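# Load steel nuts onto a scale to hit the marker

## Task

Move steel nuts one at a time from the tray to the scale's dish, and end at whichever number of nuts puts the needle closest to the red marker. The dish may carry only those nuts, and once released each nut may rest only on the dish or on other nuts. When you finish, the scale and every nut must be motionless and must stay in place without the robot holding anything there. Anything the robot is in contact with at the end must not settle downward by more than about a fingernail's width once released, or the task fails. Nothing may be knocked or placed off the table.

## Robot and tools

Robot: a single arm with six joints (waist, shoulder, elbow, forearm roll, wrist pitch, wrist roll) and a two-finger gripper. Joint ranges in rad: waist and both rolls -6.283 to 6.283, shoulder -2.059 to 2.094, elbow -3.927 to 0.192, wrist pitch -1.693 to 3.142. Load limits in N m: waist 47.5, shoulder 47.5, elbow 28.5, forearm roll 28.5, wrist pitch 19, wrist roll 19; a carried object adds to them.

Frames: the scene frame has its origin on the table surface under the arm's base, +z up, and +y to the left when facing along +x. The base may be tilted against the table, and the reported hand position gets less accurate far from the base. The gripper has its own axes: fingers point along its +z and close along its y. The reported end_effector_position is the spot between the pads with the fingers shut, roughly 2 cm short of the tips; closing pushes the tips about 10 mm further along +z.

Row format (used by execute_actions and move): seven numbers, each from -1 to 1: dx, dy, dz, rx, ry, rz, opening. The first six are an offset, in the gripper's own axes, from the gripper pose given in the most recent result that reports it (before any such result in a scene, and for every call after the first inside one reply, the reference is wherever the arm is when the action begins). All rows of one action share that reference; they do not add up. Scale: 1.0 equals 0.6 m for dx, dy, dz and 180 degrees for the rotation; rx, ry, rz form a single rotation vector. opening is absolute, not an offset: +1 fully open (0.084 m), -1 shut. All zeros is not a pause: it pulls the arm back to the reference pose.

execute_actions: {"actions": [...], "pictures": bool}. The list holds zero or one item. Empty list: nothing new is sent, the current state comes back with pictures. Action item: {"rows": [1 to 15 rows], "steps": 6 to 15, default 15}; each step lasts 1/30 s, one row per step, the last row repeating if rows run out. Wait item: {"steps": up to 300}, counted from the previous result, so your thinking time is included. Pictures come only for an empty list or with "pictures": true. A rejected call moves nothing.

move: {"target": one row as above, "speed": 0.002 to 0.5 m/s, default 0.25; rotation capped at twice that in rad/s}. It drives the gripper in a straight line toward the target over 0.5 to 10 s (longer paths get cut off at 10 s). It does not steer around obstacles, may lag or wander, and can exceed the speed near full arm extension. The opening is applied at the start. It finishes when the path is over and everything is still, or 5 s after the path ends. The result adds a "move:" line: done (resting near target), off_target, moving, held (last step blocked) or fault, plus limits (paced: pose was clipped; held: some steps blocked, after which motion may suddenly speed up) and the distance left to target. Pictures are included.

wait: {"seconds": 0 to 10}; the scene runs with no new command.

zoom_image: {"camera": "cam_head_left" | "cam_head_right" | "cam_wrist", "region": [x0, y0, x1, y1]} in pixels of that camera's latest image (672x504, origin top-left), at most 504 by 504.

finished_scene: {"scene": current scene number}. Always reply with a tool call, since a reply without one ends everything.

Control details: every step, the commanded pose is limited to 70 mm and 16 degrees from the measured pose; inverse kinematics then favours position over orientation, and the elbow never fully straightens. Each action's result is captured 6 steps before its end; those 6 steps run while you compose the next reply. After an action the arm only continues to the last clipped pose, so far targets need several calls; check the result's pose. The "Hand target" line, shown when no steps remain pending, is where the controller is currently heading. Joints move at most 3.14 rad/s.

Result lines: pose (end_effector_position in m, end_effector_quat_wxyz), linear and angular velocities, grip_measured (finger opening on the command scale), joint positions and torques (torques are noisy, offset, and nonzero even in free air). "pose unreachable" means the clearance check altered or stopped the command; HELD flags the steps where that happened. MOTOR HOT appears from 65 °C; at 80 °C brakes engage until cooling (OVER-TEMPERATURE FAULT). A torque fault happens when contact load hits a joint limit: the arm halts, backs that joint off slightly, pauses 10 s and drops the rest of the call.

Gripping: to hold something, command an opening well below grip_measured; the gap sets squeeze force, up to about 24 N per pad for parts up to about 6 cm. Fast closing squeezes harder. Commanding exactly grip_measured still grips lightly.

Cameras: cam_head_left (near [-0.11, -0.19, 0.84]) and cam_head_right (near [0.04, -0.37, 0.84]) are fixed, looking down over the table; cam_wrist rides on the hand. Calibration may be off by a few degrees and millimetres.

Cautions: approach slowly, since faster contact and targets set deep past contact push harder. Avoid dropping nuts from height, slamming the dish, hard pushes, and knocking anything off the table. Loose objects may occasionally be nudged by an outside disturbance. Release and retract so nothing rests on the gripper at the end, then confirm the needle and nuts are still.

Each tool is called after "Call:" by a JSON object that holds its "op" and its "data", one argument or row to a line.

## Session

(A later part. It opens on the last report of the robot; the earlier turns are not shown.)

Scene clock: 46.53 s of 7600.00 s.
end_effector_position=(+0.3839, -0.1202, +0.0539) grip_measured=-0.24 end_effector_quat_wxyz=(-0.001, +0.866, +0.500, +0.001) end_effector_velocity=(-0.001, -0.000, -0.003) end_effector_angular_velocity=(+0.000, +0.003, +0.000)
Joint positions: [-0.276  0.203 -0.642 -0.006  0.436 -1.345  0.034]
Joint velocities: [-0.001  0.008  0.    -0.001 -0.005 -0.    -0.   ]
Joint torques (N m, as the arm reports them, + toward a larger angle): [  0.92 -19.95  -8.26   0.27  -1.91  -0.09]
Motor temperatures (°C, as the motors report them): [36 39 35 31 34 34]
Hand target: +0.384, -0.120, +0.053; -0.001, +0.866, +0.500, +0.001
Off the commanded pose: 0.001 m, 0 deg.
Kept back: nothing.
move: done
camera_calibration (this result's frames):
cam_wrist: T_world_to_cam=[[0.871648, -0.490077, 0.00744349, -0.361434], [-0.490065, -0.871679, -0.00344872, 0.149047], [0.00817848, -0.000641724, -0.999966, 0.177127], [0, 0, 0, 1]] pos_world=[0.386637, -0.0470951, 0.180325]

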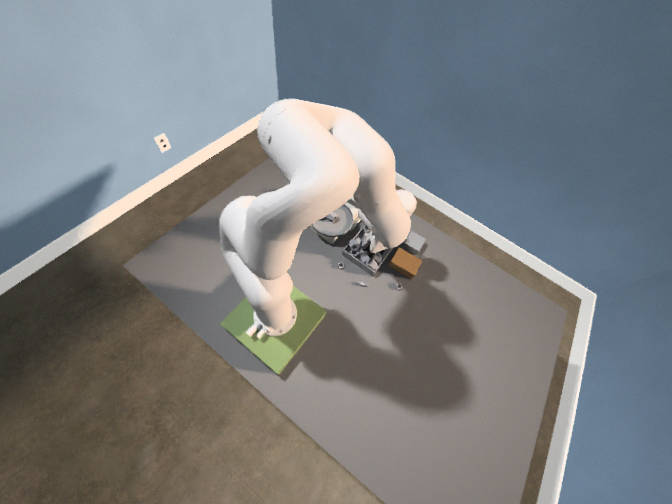

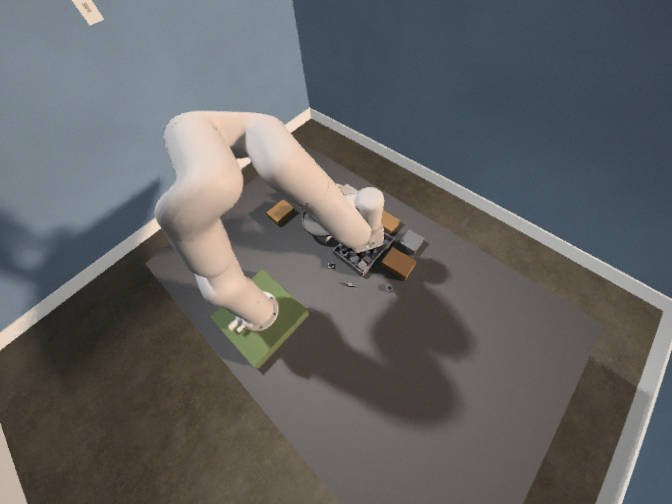

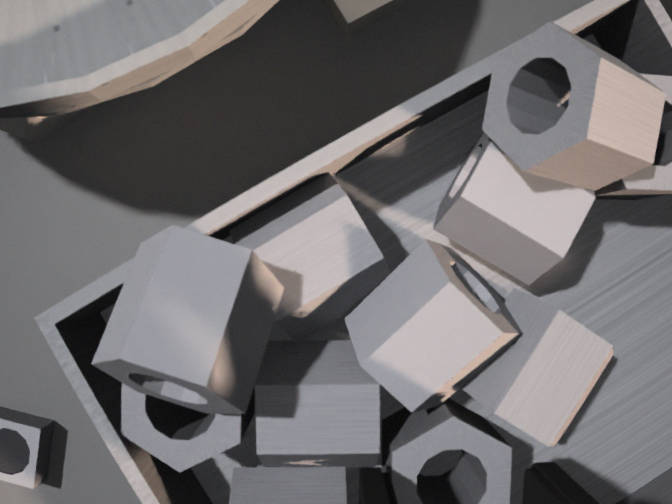

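Call:
{"op": "execute_actions", "data": {
  "actions": []
}}

Scene clock: 47.37 s of 7600.00 s.
end_effector_position=(+0.3837, -0.1201, +0.0534) grip_measured=-0.24 end_effector_quat_wxyz=(-0.001, +0.866, +0.500, +0.001) end_effector_velocity=(-0.000, -0.000, +0.000) end_effector_angular_velocity=(-0.000, +0.001, +0.001)
Joint positions: [-0.276  0.204 -0.642 -0.006  0.436 -1.345  0.034]
Joint velocities: [-0.001  0.    -0.001 -0.001  0.001 -0.001  0.   ]
Joint torques (N m, as the arm reports them, + toward a larger angle): [  0.68 -19.49  -8.47   0.43  -1.92   0.03]
Motor temperatures (°C, as the motors report them): [36 39 35 31 34 34]
Hand target: +0.384, -0.120, +0.053; -0.001, +0.866, +0.500, +0.001
Off the commanded pose: 0.000 m, 0 deg.
Kept back: nothing.
Steps of this call (steps 1 to 25: nothing new was sent). Readings (end_effector_position):
1: (+0.3839, -0.1202, +0.0538)
2: (+0.3838, -0.1202, +0.0537)
4: (+0.3838, -0.1202, +0.0536)
8: (+0.3838, -0.1202, +0.0535)
25: the state above
camera_calibration (this result's frames):
cam_wrist: T_world_to_cam=[[0.87165, -0.490082, 0.00686006, -0.361217], [-0.490071, -0.871676, -0.00332469, 0.149002], [0.00760912, -0.000463946, -0.999971, 0.176949], [0, 0, 0, 1]] pos_world=[0.386529, -0.0470624, 0.179917]

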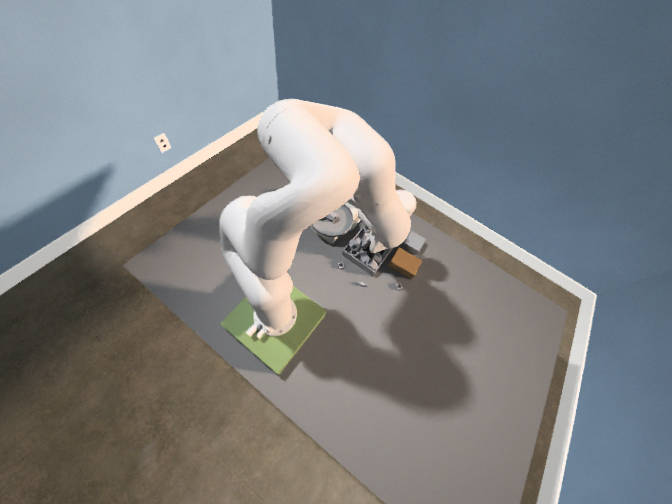

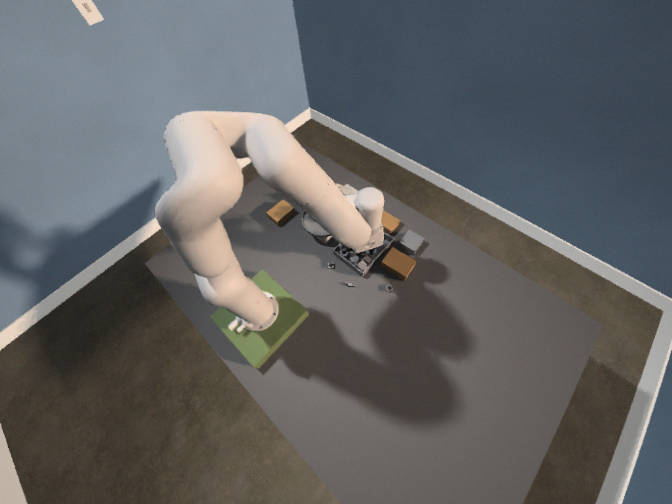

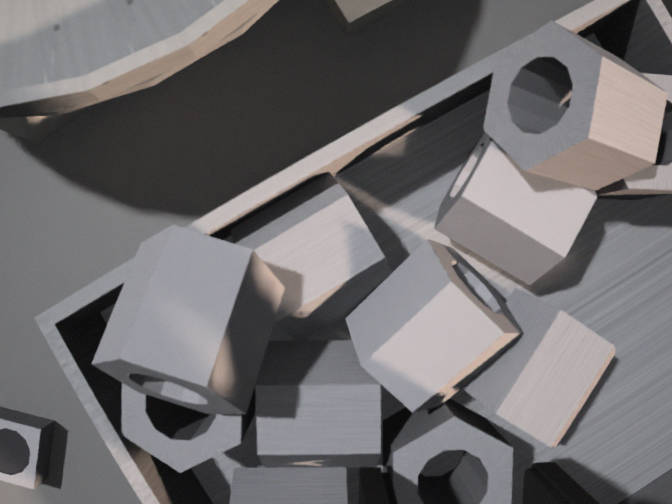

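Call:
{"op": "move", "data": {
  "target": [-0.002, -0.0025, 0.0175, 0, 0, 0, -0.22],
  "speed": 0.015
}}

Scene clock: 48.53 s of 7600.00 s.
end_effector_position=(+0.3831, -0.1207, +0.0442) grip_measured=-0.23 end_effector_quat_wxyz=(+0.000, +0.866, +0.500, +0.002) end_effector_velocity=(+0.001, -0.001, -0.002) end_effector_angular_velocity=(-0.001, -0.004, -0.001)
Joint positions: [-0.278  0.231 -0.639 -0.006  0.402 -1.346  0.034]
Joint velocities: [-0.001  0.006  0.001  0.001 -0.011 -0.001 -0.   ]
Joint torques (N m, as the arm reports them, + toward a larger angle): [  0.22 -16.83  -6.53   0.38  -1.41   0.08]
Motor temperatures (°C, as the motors report them): [36 39 35 31 34 34]
Hand target: +0.382, -0.120, +0.043; -0.001, +0.866, +0.500, +0.001
Off the commanded pose: 0.002 m, 0 deg.
Kept back: nothing.
move: done
camera_calibration (this result's frames):
cam_wrist: T_world_to_cam=[[0.871681, -0.489971, 0.0100417, -0.361035], [-0.489956, -0.871738, -0.00409662, 0.148196], [0.0107609, -0.00134903, -0.999941, 0.166414], [0, 0, 0, 1]] pos_world=[0.385526, -0.0474837, 0.170637]

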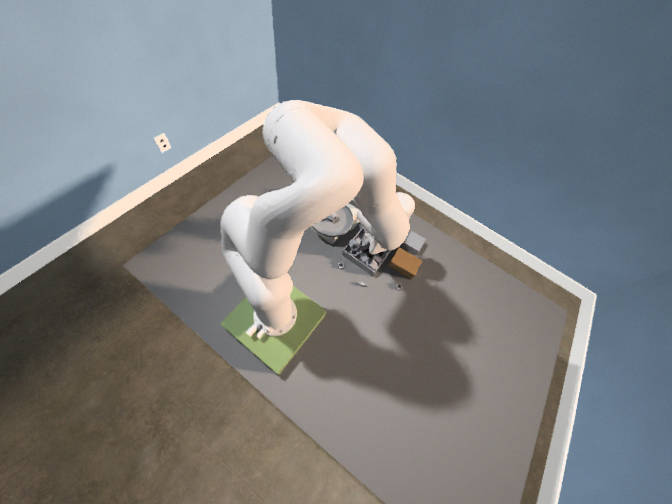

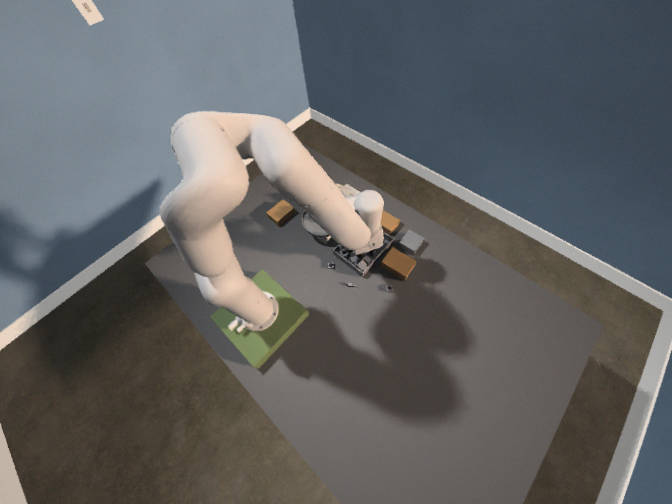

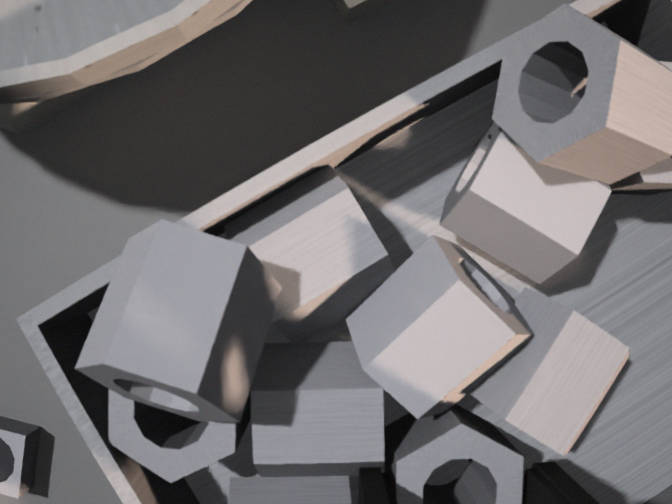

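Call:
{"op": "execute_actions", "data": {
  "actions": [
    {"rows": [[0,0,0,0,0,0,-0.4],[0,0,0,0,0,0,-0.5],[0,0,0,0,0,0,-0.6],[0,0,0,0,0,0,-0.7]], "steps": 15}
  ],
  "pictures": true
}}

Scene clock: 48.97 s of 7600.00 s.
end_effector_position=(+0.3831, -0.1207, +0.0442) grip_measured=-0.34 end_effector_quat_wxyz=(+0.000, +0.866, +0.500, +0.002) end_effector_velocity=(-0.001, +0.000, -0.000) end_effector_angular_velocity=(+0.001, +0.002, -0.000)
Joint positions: [-0.278  0.231 -0.639 -0.006  0.402 -1.346  0.029]
Joint velocities: [-0.001 -0.001  0.001  0.001  0.002 -0.001 -0.   ]
Joint torques (N m, as the arm reports them, + toward a larger angle): [  0.41 -16.48  -6.02   0.26  -1.26  -0.06]
Motor temperatures (°C, as the motors report them): [36 39 35 31 34 34]
Steps of this call (steps 1 to 4: nothing new was sent; steps 5 to 13: the first 9 steps of this action). Readings (end_effector_position):
5: (+0.3831, -0.1207, +0.0440)
6: (+0.3832, -0.1207, +0.0441)
8: (+0.3832, -0.1207, +0.0441)
12: (+0.3831, -0.1207, +0.0442)
13: the state above
camera_calibration (this result's frames):
cam_wrist: T_world_to_cam=[[0.871692, -0.48995, 0.0100635, -0.36103], [-0.489935, -0.871749, -0.00410289, 0.148198], [0.010783, -0.00135399, -0.999941, 0.166364], [0, 0, 0, 1]] pos_world=[0.385521, -0.04747, 0.170595]

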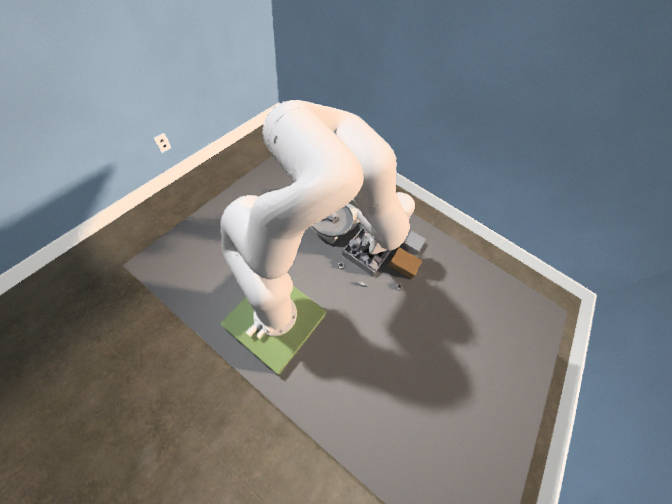

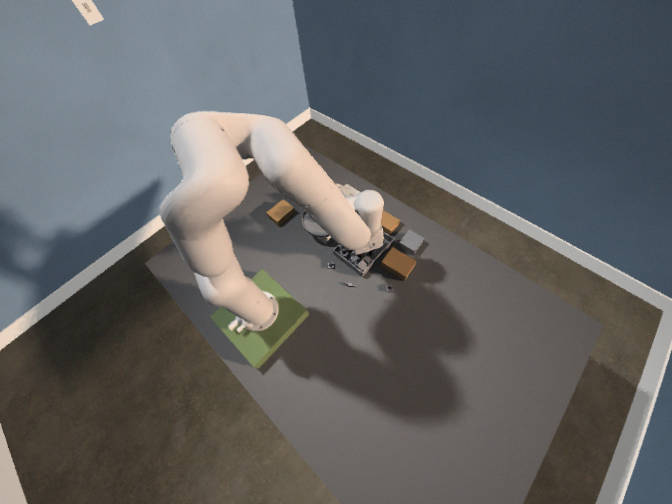

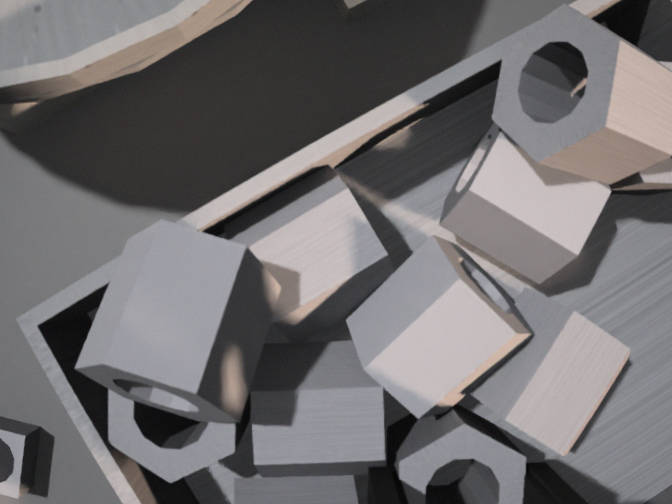

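Call:
{"op": "move", "data": {
  "target": [-0.002, 0.003, -0.04, 0, 0, 0, -0.75],
  "speed": 0.04
}}

Scene clock: 50.17 s of 7600.00 s.
end_effector_position=(+0.3839, -0.1226, +0.0679) grip_measured=-0.34 end_effector_quat_wxyz=(+0.000, +0.866, +0.500, +0.002) end_effector_velocity=(-0.000, -0.000, +0.002) end_effector_angular_velocity=(+0.000, -0.000, -0.001)
Joint positions: [-0.282  0.16  -0.642 -0.005  0.476 -1.351  0.029]
Joint velocities: [-0.001 -0.006 -0.     0.     0.005 -0.    -0.   ]
Joint torques (N m, as the arm reports them, + toward a larger angle): [  0.64 -20.02  -8.78   0.76  -2.12   0.01]
Motor temperatures (°C, as the motors report them): [36 39 35 31 34 34]
Hand target: +0.384, -0.123, +0.068; +0.000, +0.866, +0.500, +0.002
Off your previous action's commanded pose: 0.000 m, 0 deg at its last step (step 6 of this call).
Off the commanded pose: 0.000 m, 0 deg.
Kept back: nothing.
move: done
camera_calibration (this result's frames):
cam_wrist: T_world_to_cam=[[0.871673, -0.489991, 0.00980167, -0.362866], [-0.489977, -0.871727, -0.0039154, 0.146945], [0.0104629, -0.00138964, -0.999944, 0.190193], [0, 0, 0, 1]] pos_world=[0.38631, -0.0494405, 0.194315]

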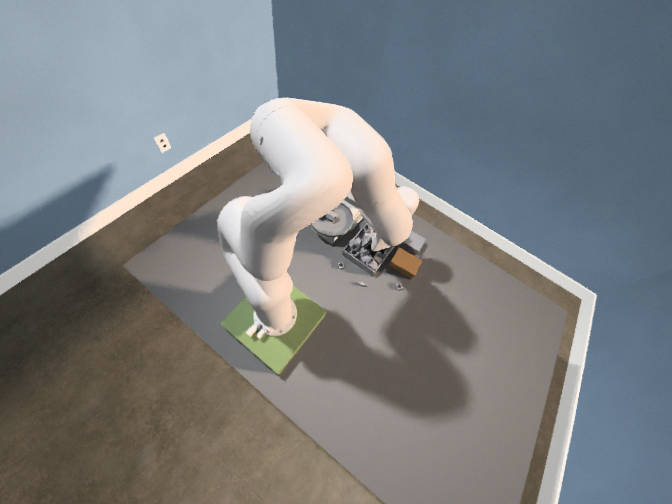

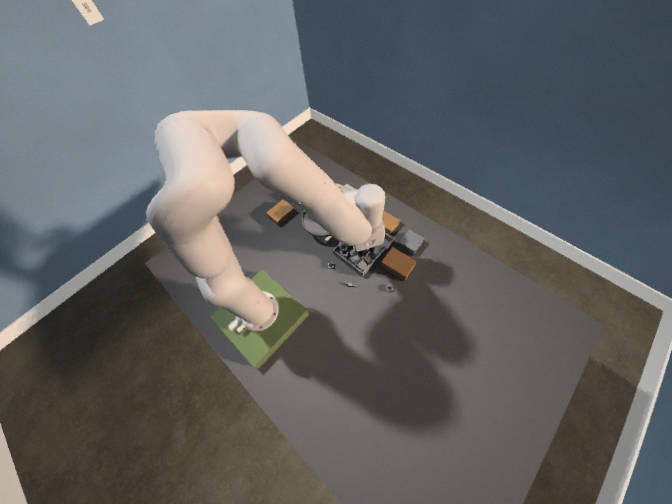

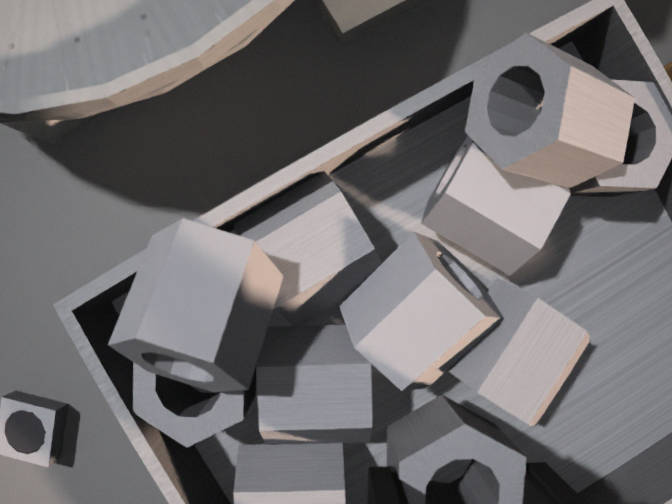

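Call:
{"op": "move", "data": {
  "target": [0.01, -0.01, -0.115, 0, 0, 0.333, -0.75],
  "speed": 0.5
}}

Call:
{"op": "move", "data": {
  "target": [-0.0697, -0.324, -0.005, 0, 0, 0, -0.75],
  "speed": 0.25
}}

Scene clock: 52.60 s of 7600.00 s.
end_effector_position=(+0.3813, -0.1147, +0.1367) grip_measured=-0.34 end_effector_quat_wxyz=(-0.001, +1.000, +0.001, +0.001) end_effector_velocity=(+0.001, -0.000, +0.001) end_effector_angular_velocity=(-0.005, -0.000, -0.009)
Joint positions: [-0.264 -0.042 -0.654 -0.004  0.691 -0.289  0.029]
Joint velocities: [ 0.002 -0.001 -0.003 -0.008  0.003  0.018 -0.   ]
Joint torques (N m, as the arm reports them, + toward a larger angle): [  0.56 -17.49 -10.22   0.54  -2.18  -0.18]
Motor temperatures (°C, as the motors report them): [36 39 35 31 34 34]
Hand target: +0.381, -0.115, +0.137; -0.001, +1.000, +0.000, +0.001
Off the commanded pose: 0.000 m, 0 deg.
Kept back: nothing.
move: done
camera_calibration (this result's frames):
cam_wrist: T_world_to_cam=[[0.0131236, -0.999892, 0.00660692, -0.0881185], [-0.999906, -0.0131498, -0.00392765, 0.445822], [0.0040141, -0.00655475, -0.99997, 0.260861], [0, 0, 0, 1]] pos_world=[0.44589, -0.0805366, 0.263187]

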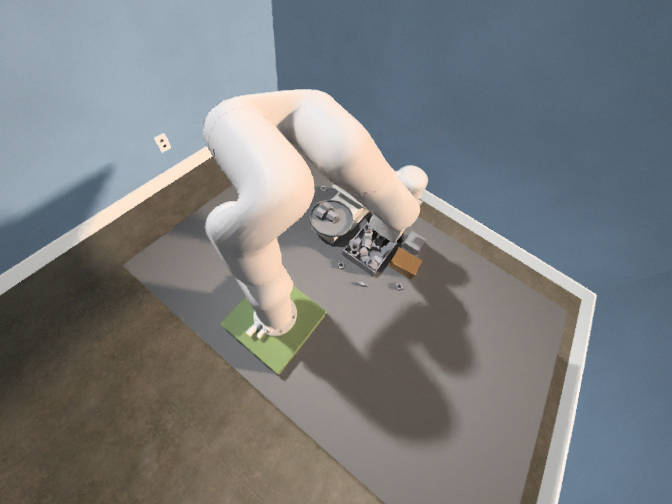

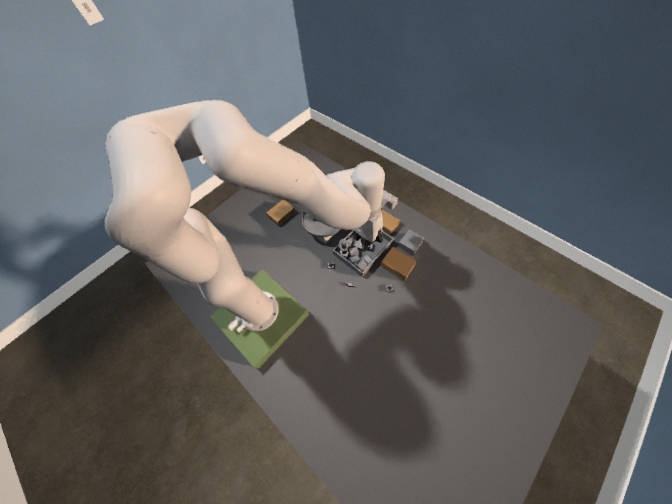

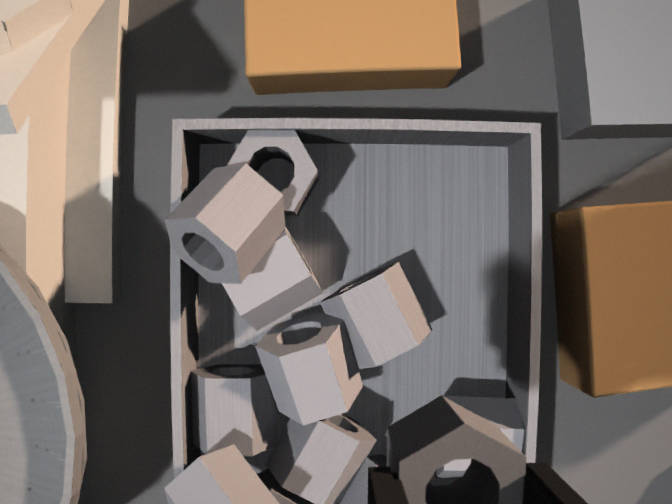

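Scene clock: 54.00 s of 7600.00 s.
end_effector_position=(+0.3400, +0.0789, +0.1398) grip_measured=-0.34 end_effector_quat_wxyz=(+0.000, +1.000, +0.001, +0.002) end_effector_velocity=(-0.000, +0.002, +0.001) end_effector_angular_velocity=(-0.000, -0.001, -0.002)
Joint positions: [ 0.259 -0.208 -0.485 -0.01   0.69   0.239  0.029]
Joint velocities: [ 0.006 -0.002 -0.    -0.001  0.001  0.009  0.   ]
Joint torques (N m, as the arm reports them, + toward a larger angle): [  0.77 -14.62 -10.6    0.53  -2.41  -0.07]
Motor temperatures (°C, as the motors report them): [36 39 35 31 34 34]
Hand target: +0.340, +0.079, +0.140; +0.000, +1.000, +0.001, +0.002
Off the commanded pose: 0.001 m, 0 deg.
Kept back: nothing.
move: done
camera_calibration (this result's frames):
cam_wrist: T_world_to_cam=[[0.0127582, -0.999885, 0.00824838, 0.105909], [-0.999908, -0.0127953, -0.00445327, 0.407102], [0.00455829, -0.00819081, -0.999956, 0.265395], [0, 0, 0, 1]] pos_world=[0.404504, 0.113279, 0.266322]

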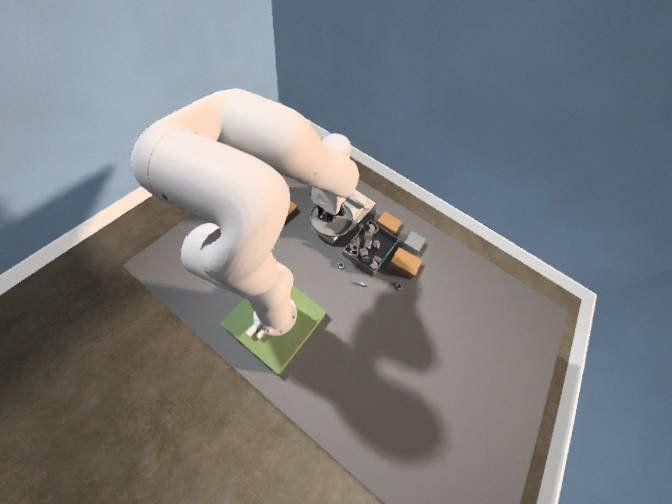

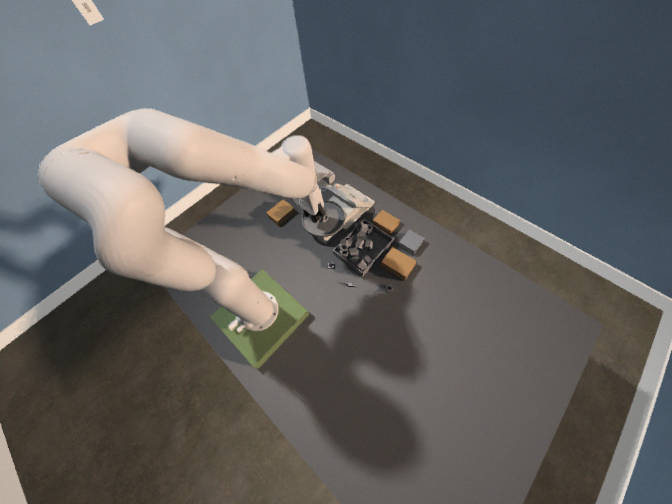

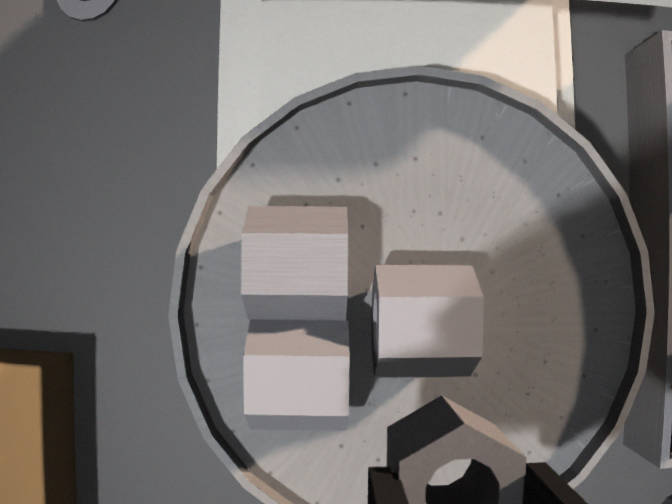

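Call:
{"op": "move", "data": {
  "target": [-0.006, 0, 0.058, 0, 0, 0, -0.75],
  "speed": 0.06
}}

Call:
{"op": "move", "data": {
  "target": [0, 0, 0.009, 0, 0, 0, -0.75],
  "speed": 0.012
}}

Scene clock: 55.20 s of 7600.00 s.
end_effector_position=(+0.3366, +0.0791, +0.1054) grip_measured=-0.34 end_effector_quat_wxyz=(-0.000, +1.000, +0.001, +0.002) end_effector_velocity=(-0.000, -0.000, -0.002) end_effector_angular_velocity=(+0.000, -0.001, -0.001)
Joint positions: [ 0.261 -0.117 -0.448 -0.012  0.562  0.243  0.029]
Joint velocities: [-0.001  0.007  0.003 -0.    -0.01   0.001 -0.   ]
Joint torques (N m, as the arm reports them, + toward a larger angle): [  1.23 -15.04  -9.63   0.63  -2.14   0.02]
Motor temperatures (°C, as the motors report them): [36 39 35 31 34 34]
Hand target: +0.336, +0.079, +0.105; -0.000, +1.000, +0.001, +0.002
Off the commanded pose: 0.000 m, 0 deg.
Kept back: nothing.
move: done
camera_calibration (this result's frames):
cam_wrist: T_world_to_cam=[[0.0129205, -0.999885, 0.00794049, 0.106364], [-0.999904, -0.012959, -0.0048197, 0.403639], [0.00492205, -0.00787746, -0.999957, 0.230856], [0, 0, 0, 1]] pos_world=[0.401089, 0.113401, 0.231947]

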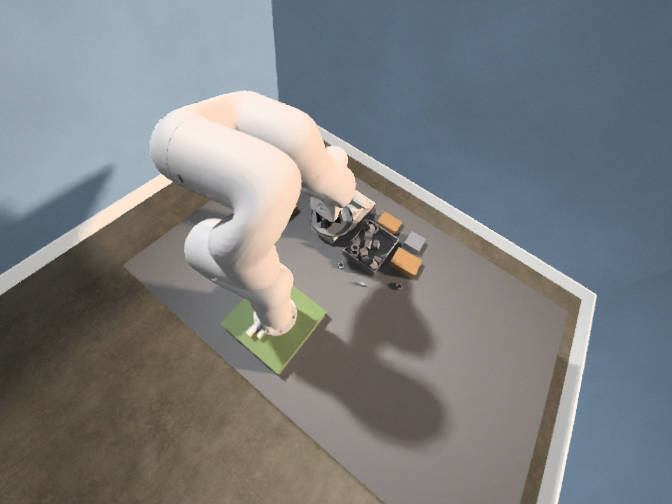

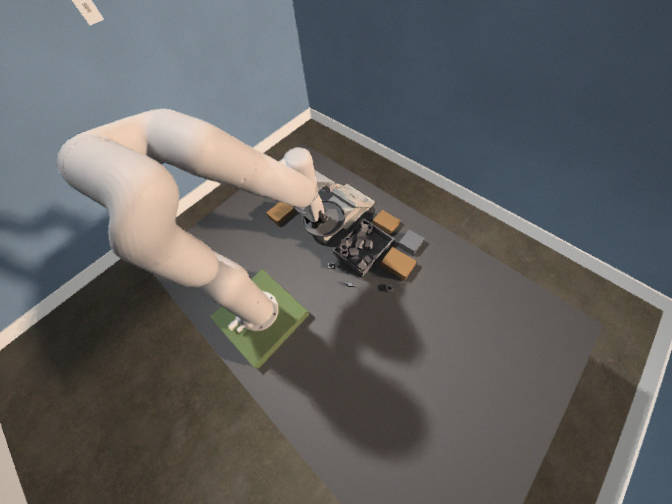

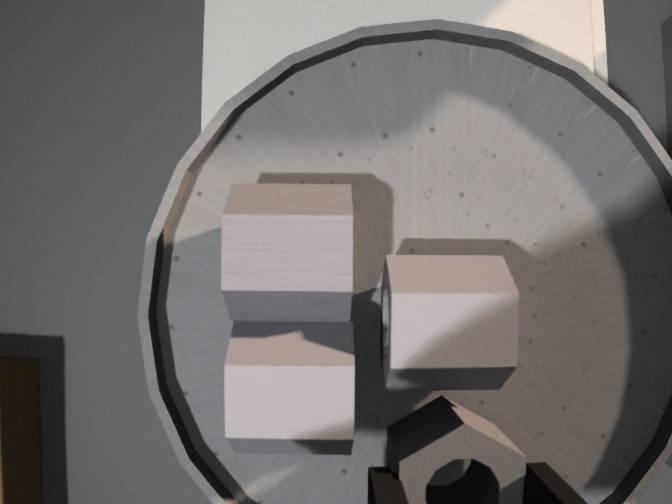

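Scene clock: 55.90 s of 7600.00 s.
end_effector_position=(+0.3369, +0.0791, +0.1004) grip_measured=-0.34 end_effector_quat_wxyz=(-0.000, +1.000, +0.001, +0.002) end_effector_velocity=(-0.000, +0.000, -0.002) end_effector_angular_velocity=(+0.000, +0.000, -0.001)
Joint positions: [ 0.26  -0.101 -0.446 -0.012  0.542  0.243  0.029]
Joint velocities: [ 0.001  0.006  0.001  0.001 -0.007  0.001  0.   ]
Joint torques (N m, as the arm reports them, + toward a larger angle): [  1.1  -14.2   -9.06   0.53  -2.43  -0.08]
Motor temperatures (°C, as the motors report them): [36 39 35 31 34 34]
Hand target: +0.337, +0.079, +0.100; -0.000, +1.000, +0.001, +0.002
Off the commanded pose: 0.000 m, 0 deg.
Kept back: nothing.
move: done
camera_calibration (this result's frames):
cam_wrist: T_world_to_cam=[[0.0129361, -0.999886, 0.00776576, 0.106486], [-0.999901, -0.0129786, -0.00544003, 0.403917], [0.0055402, -0.00769461, -0.999955, 0.225669], [0, 0, 0, 1]] pos_world=[0.401249, 0.113453, 0.227029]

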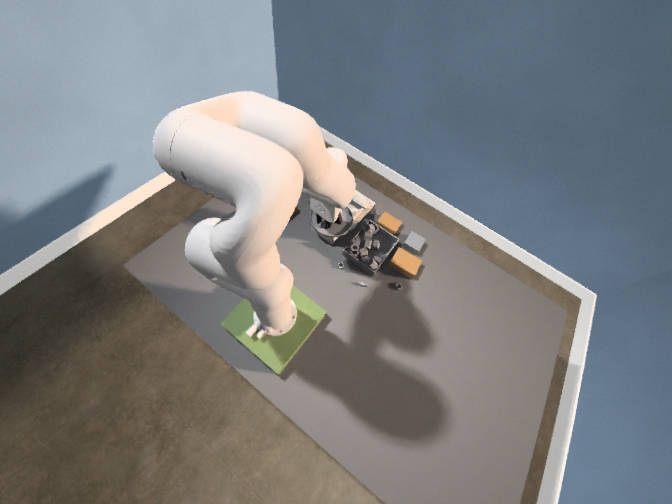

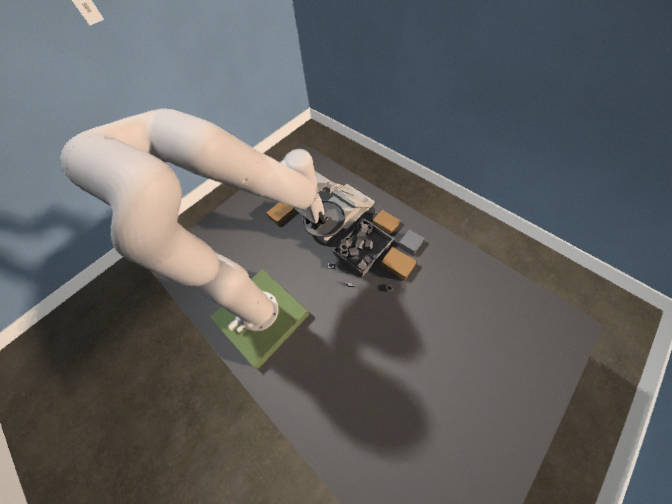

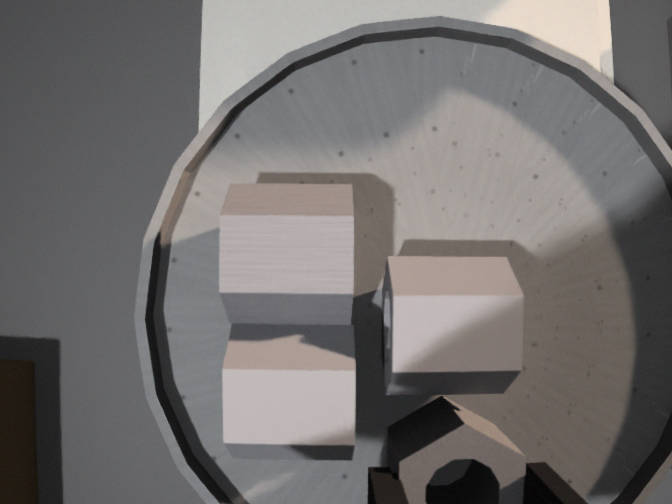

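Call:
{"op": "execute_actions", "data": {
  "actions": [
    {"rows": [[0,0,0,0,0,0,-0.3],[0,0,0,0,0,0,-0.2],[0,0,0,0,0,0,-0.15],[0,0,0,0,0,0,-0.15],[0,0,0,0,0,0,-0.15],[0,0,0,0,0,0,-0.15],[0,0,0,0,0,0,-0.15],[0,0,-0.004,0,0,0,-0.15],[0,0,-0.01,0,0,0,-0.15],[0,0,-0.018,0,0,0,-0.15],[0,0,-0.027,0,0,0,-0.15],[0,0,-0.036,0,0,0,-0.15],[0,0,-0.043,0,0,0,-0.15],[0,0,-0.048,0,0,0,-0.15],[0,0,-0.05,0,0,0,-0.15]], "steps": 15}
  ]
}}

Call:
{"op": "move", "data": {
  "target": [0.1477, 0.306, 0.04, 0, 0, -0.628, -0.2],
  "speed": 0.5
}}

Scene clock: 56.67 s of 7600.00 s.
end_effector_position=(+0.3364, +0.0790, +0.1004) grip_measured=-0.17 end_effector_quat_wxyz=(-0.000, +1.000, +0.001, +0.001) end_effector_velocity=(-0.004, -0.001, +0.017) end_effector_angular_velocity=(-0.002, +0.013, -0.002)
Joint positions: [ 0.26  -0.102 -0.446 -0.012  0.544  0.243  0.037]
Joint velocities: [ 0.    -0.059 -0.007  0.004  0.079 -0.001  0.002]
Joint torques (N m, as the arm reports them, + toward a larger angle): [  0.95 -17.21  -9.47   0.22  -2.02  -0.05]
Motor temperatures (°C, as the motors report them): [36 39 35 31 34 34]
Steps of this call (steps 1 to 14: nothing new was sent; steps 15 to 23: the first 9 steps of this action). Readings (end_effector_position):
15: (+0.3368, +0.0791, +0.1001)
16: (+0.3368, +0.0791, +0.1002)
18: (+0.3367, +0.0791, +0.1001)
22: (+0.3365, +0.0791, +0.1001)
23: the state above

Scene clock: 59.90 s of 7600.00 s.
end_effector_position=(+0.4251, -0.1040, +0.1048) grip_measured=-0.22 end_effector_quat_wxyz=(+0.001, +0.551, +0.834, +0.002) end_effector_velocity=(+0.000, -0.001, -0.001) end_effector_angular_velocity=(+0.008, +0.002, +0.007)
Joint positions: [-0.212  0.152 -0.78  -0.005  0.621 -2.208  0.035]
Joint velocities: [-0.004  0.005 -0.004  0.013  0.004 -0.022 -0.   ]
Joint torques (N m, as the arm reports them, + toward a larger angle): [  0.99 -20.61  -9.44   0.47  -1.96   0.11]
Motor temperatures (°C, as the motors report them): [36 39 35 31 34 34]
Hand target: +0.425, -0.104, +0.105; +0.001, +0.551, +0.834, +0.002
Off your previous action's commanded pose: 0.014 m, 0 deg at its last step (step 6 of this call).
Off the commanded pose: 0.001 m, 0 deg.
Kept back: nothing.
move: done
camera_calibration (this result's frames):
cam_wrist: T_world_to_cam=[[0.915287, 0.402617, 0.012217, -0.316052], [0.402657, -0.915351, -0.000874386, -0.200776], [0.0108308, 0.00571956, -0.999925, 0.227233], [0, 0, 0, 1]] pos_world=[0.367661, -0.057832, 0.230901]

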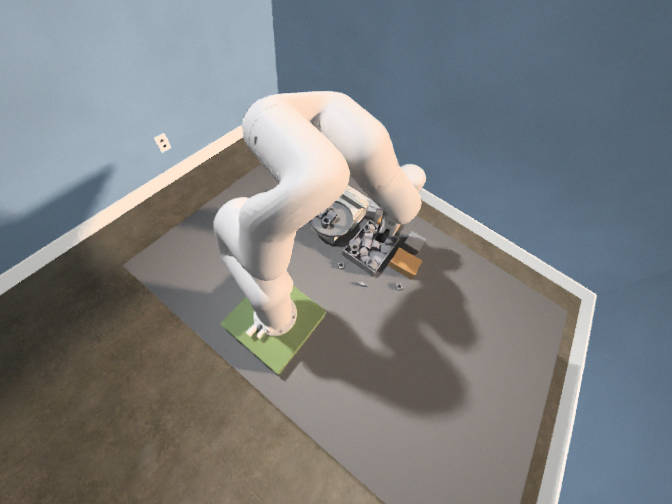

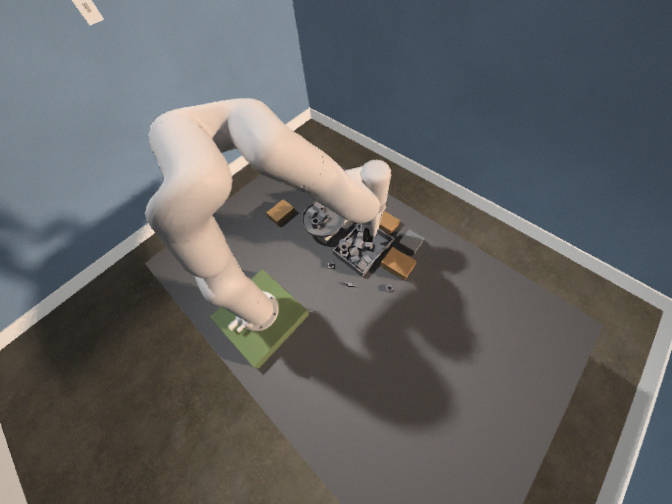

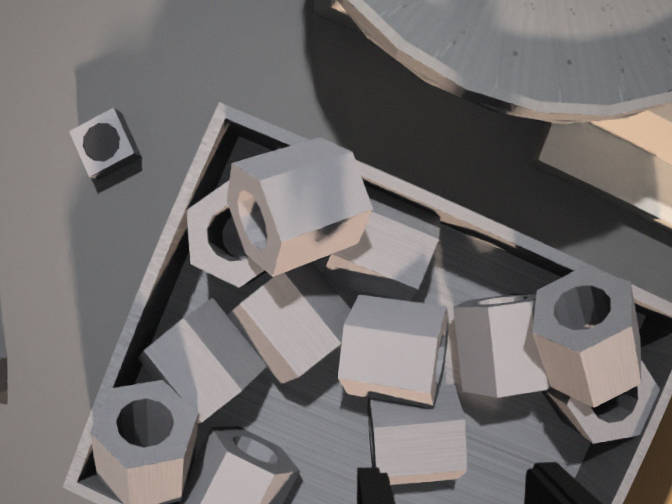

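Call:
{"op": "move", "data": {
  "target": [-0.002, -0.002, 0.084, 0, 0, -0.018, -0.2],
  "speed": 0.1
}}

Scene clock: 61.10 s of 7600.00 s.
end_effector_position=(+0.4250, -0.1054, +0.0548) grip_measured=-0.22 end_effector_quat_wxyz=(+0.002, +0.528, +0.850, +0.002) end_effector_velocity=(-0.001, +0.000, -0.002) end_effector_angular_velocity=(+0.000, +0.002, +0.002)
Joint positions: [-0.216  0.285 -0.772 -0.005  0.48  -2.268  0.035]
Joint velocities: [ 0.     0.006  0.    -0.    -0.004 -0.002  0.   ]
Joint torques (N m, as the arm reports them, + toward a larger angle): [  0.69 -21.53  -8.6    0.55  -1.95  -0.09]
Motor temperatures (°C, as the motors report them): [36 39 35 31 34 34]
Hand target: +0.425, -0.105, +0.054; +0.001, +0.527, +0.850, +0.002
Off the commanded pose: 0.001 m, 0 deg.
Kept back: nothing.
move: done
camera_calibration (this result's frames):
cam_wrist: T_world_to_cam=[[0.891057, 0.45371, 0.0128252, -0.299059], [0.453752, -0.891128, -0.000423229, -0.221229], [0.0112368, 0.00619657, -0.999918, 0.177174], [0, 0, 0, 1]] pos_world=[0.364871, -0.0625547, 0.180902]

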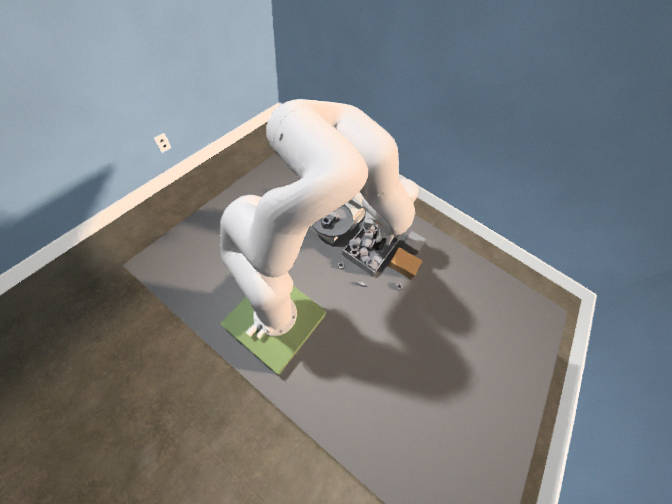

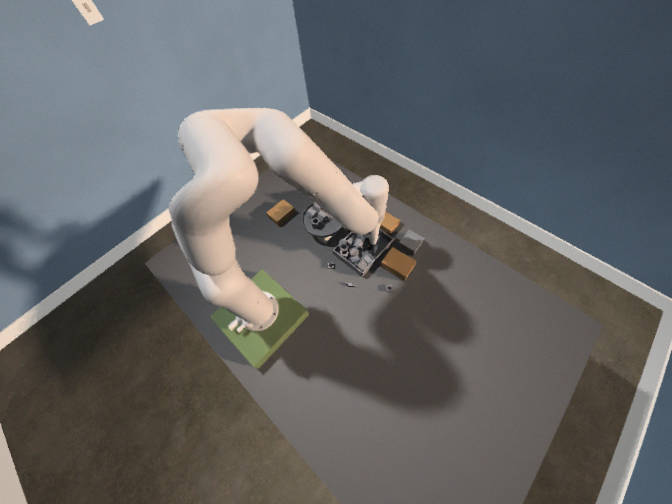

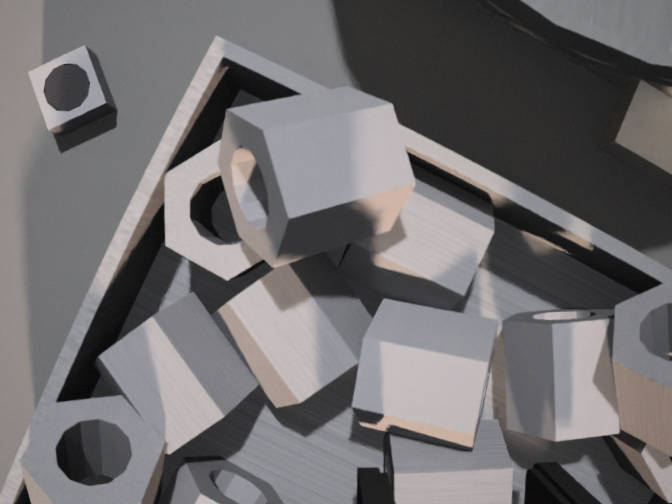

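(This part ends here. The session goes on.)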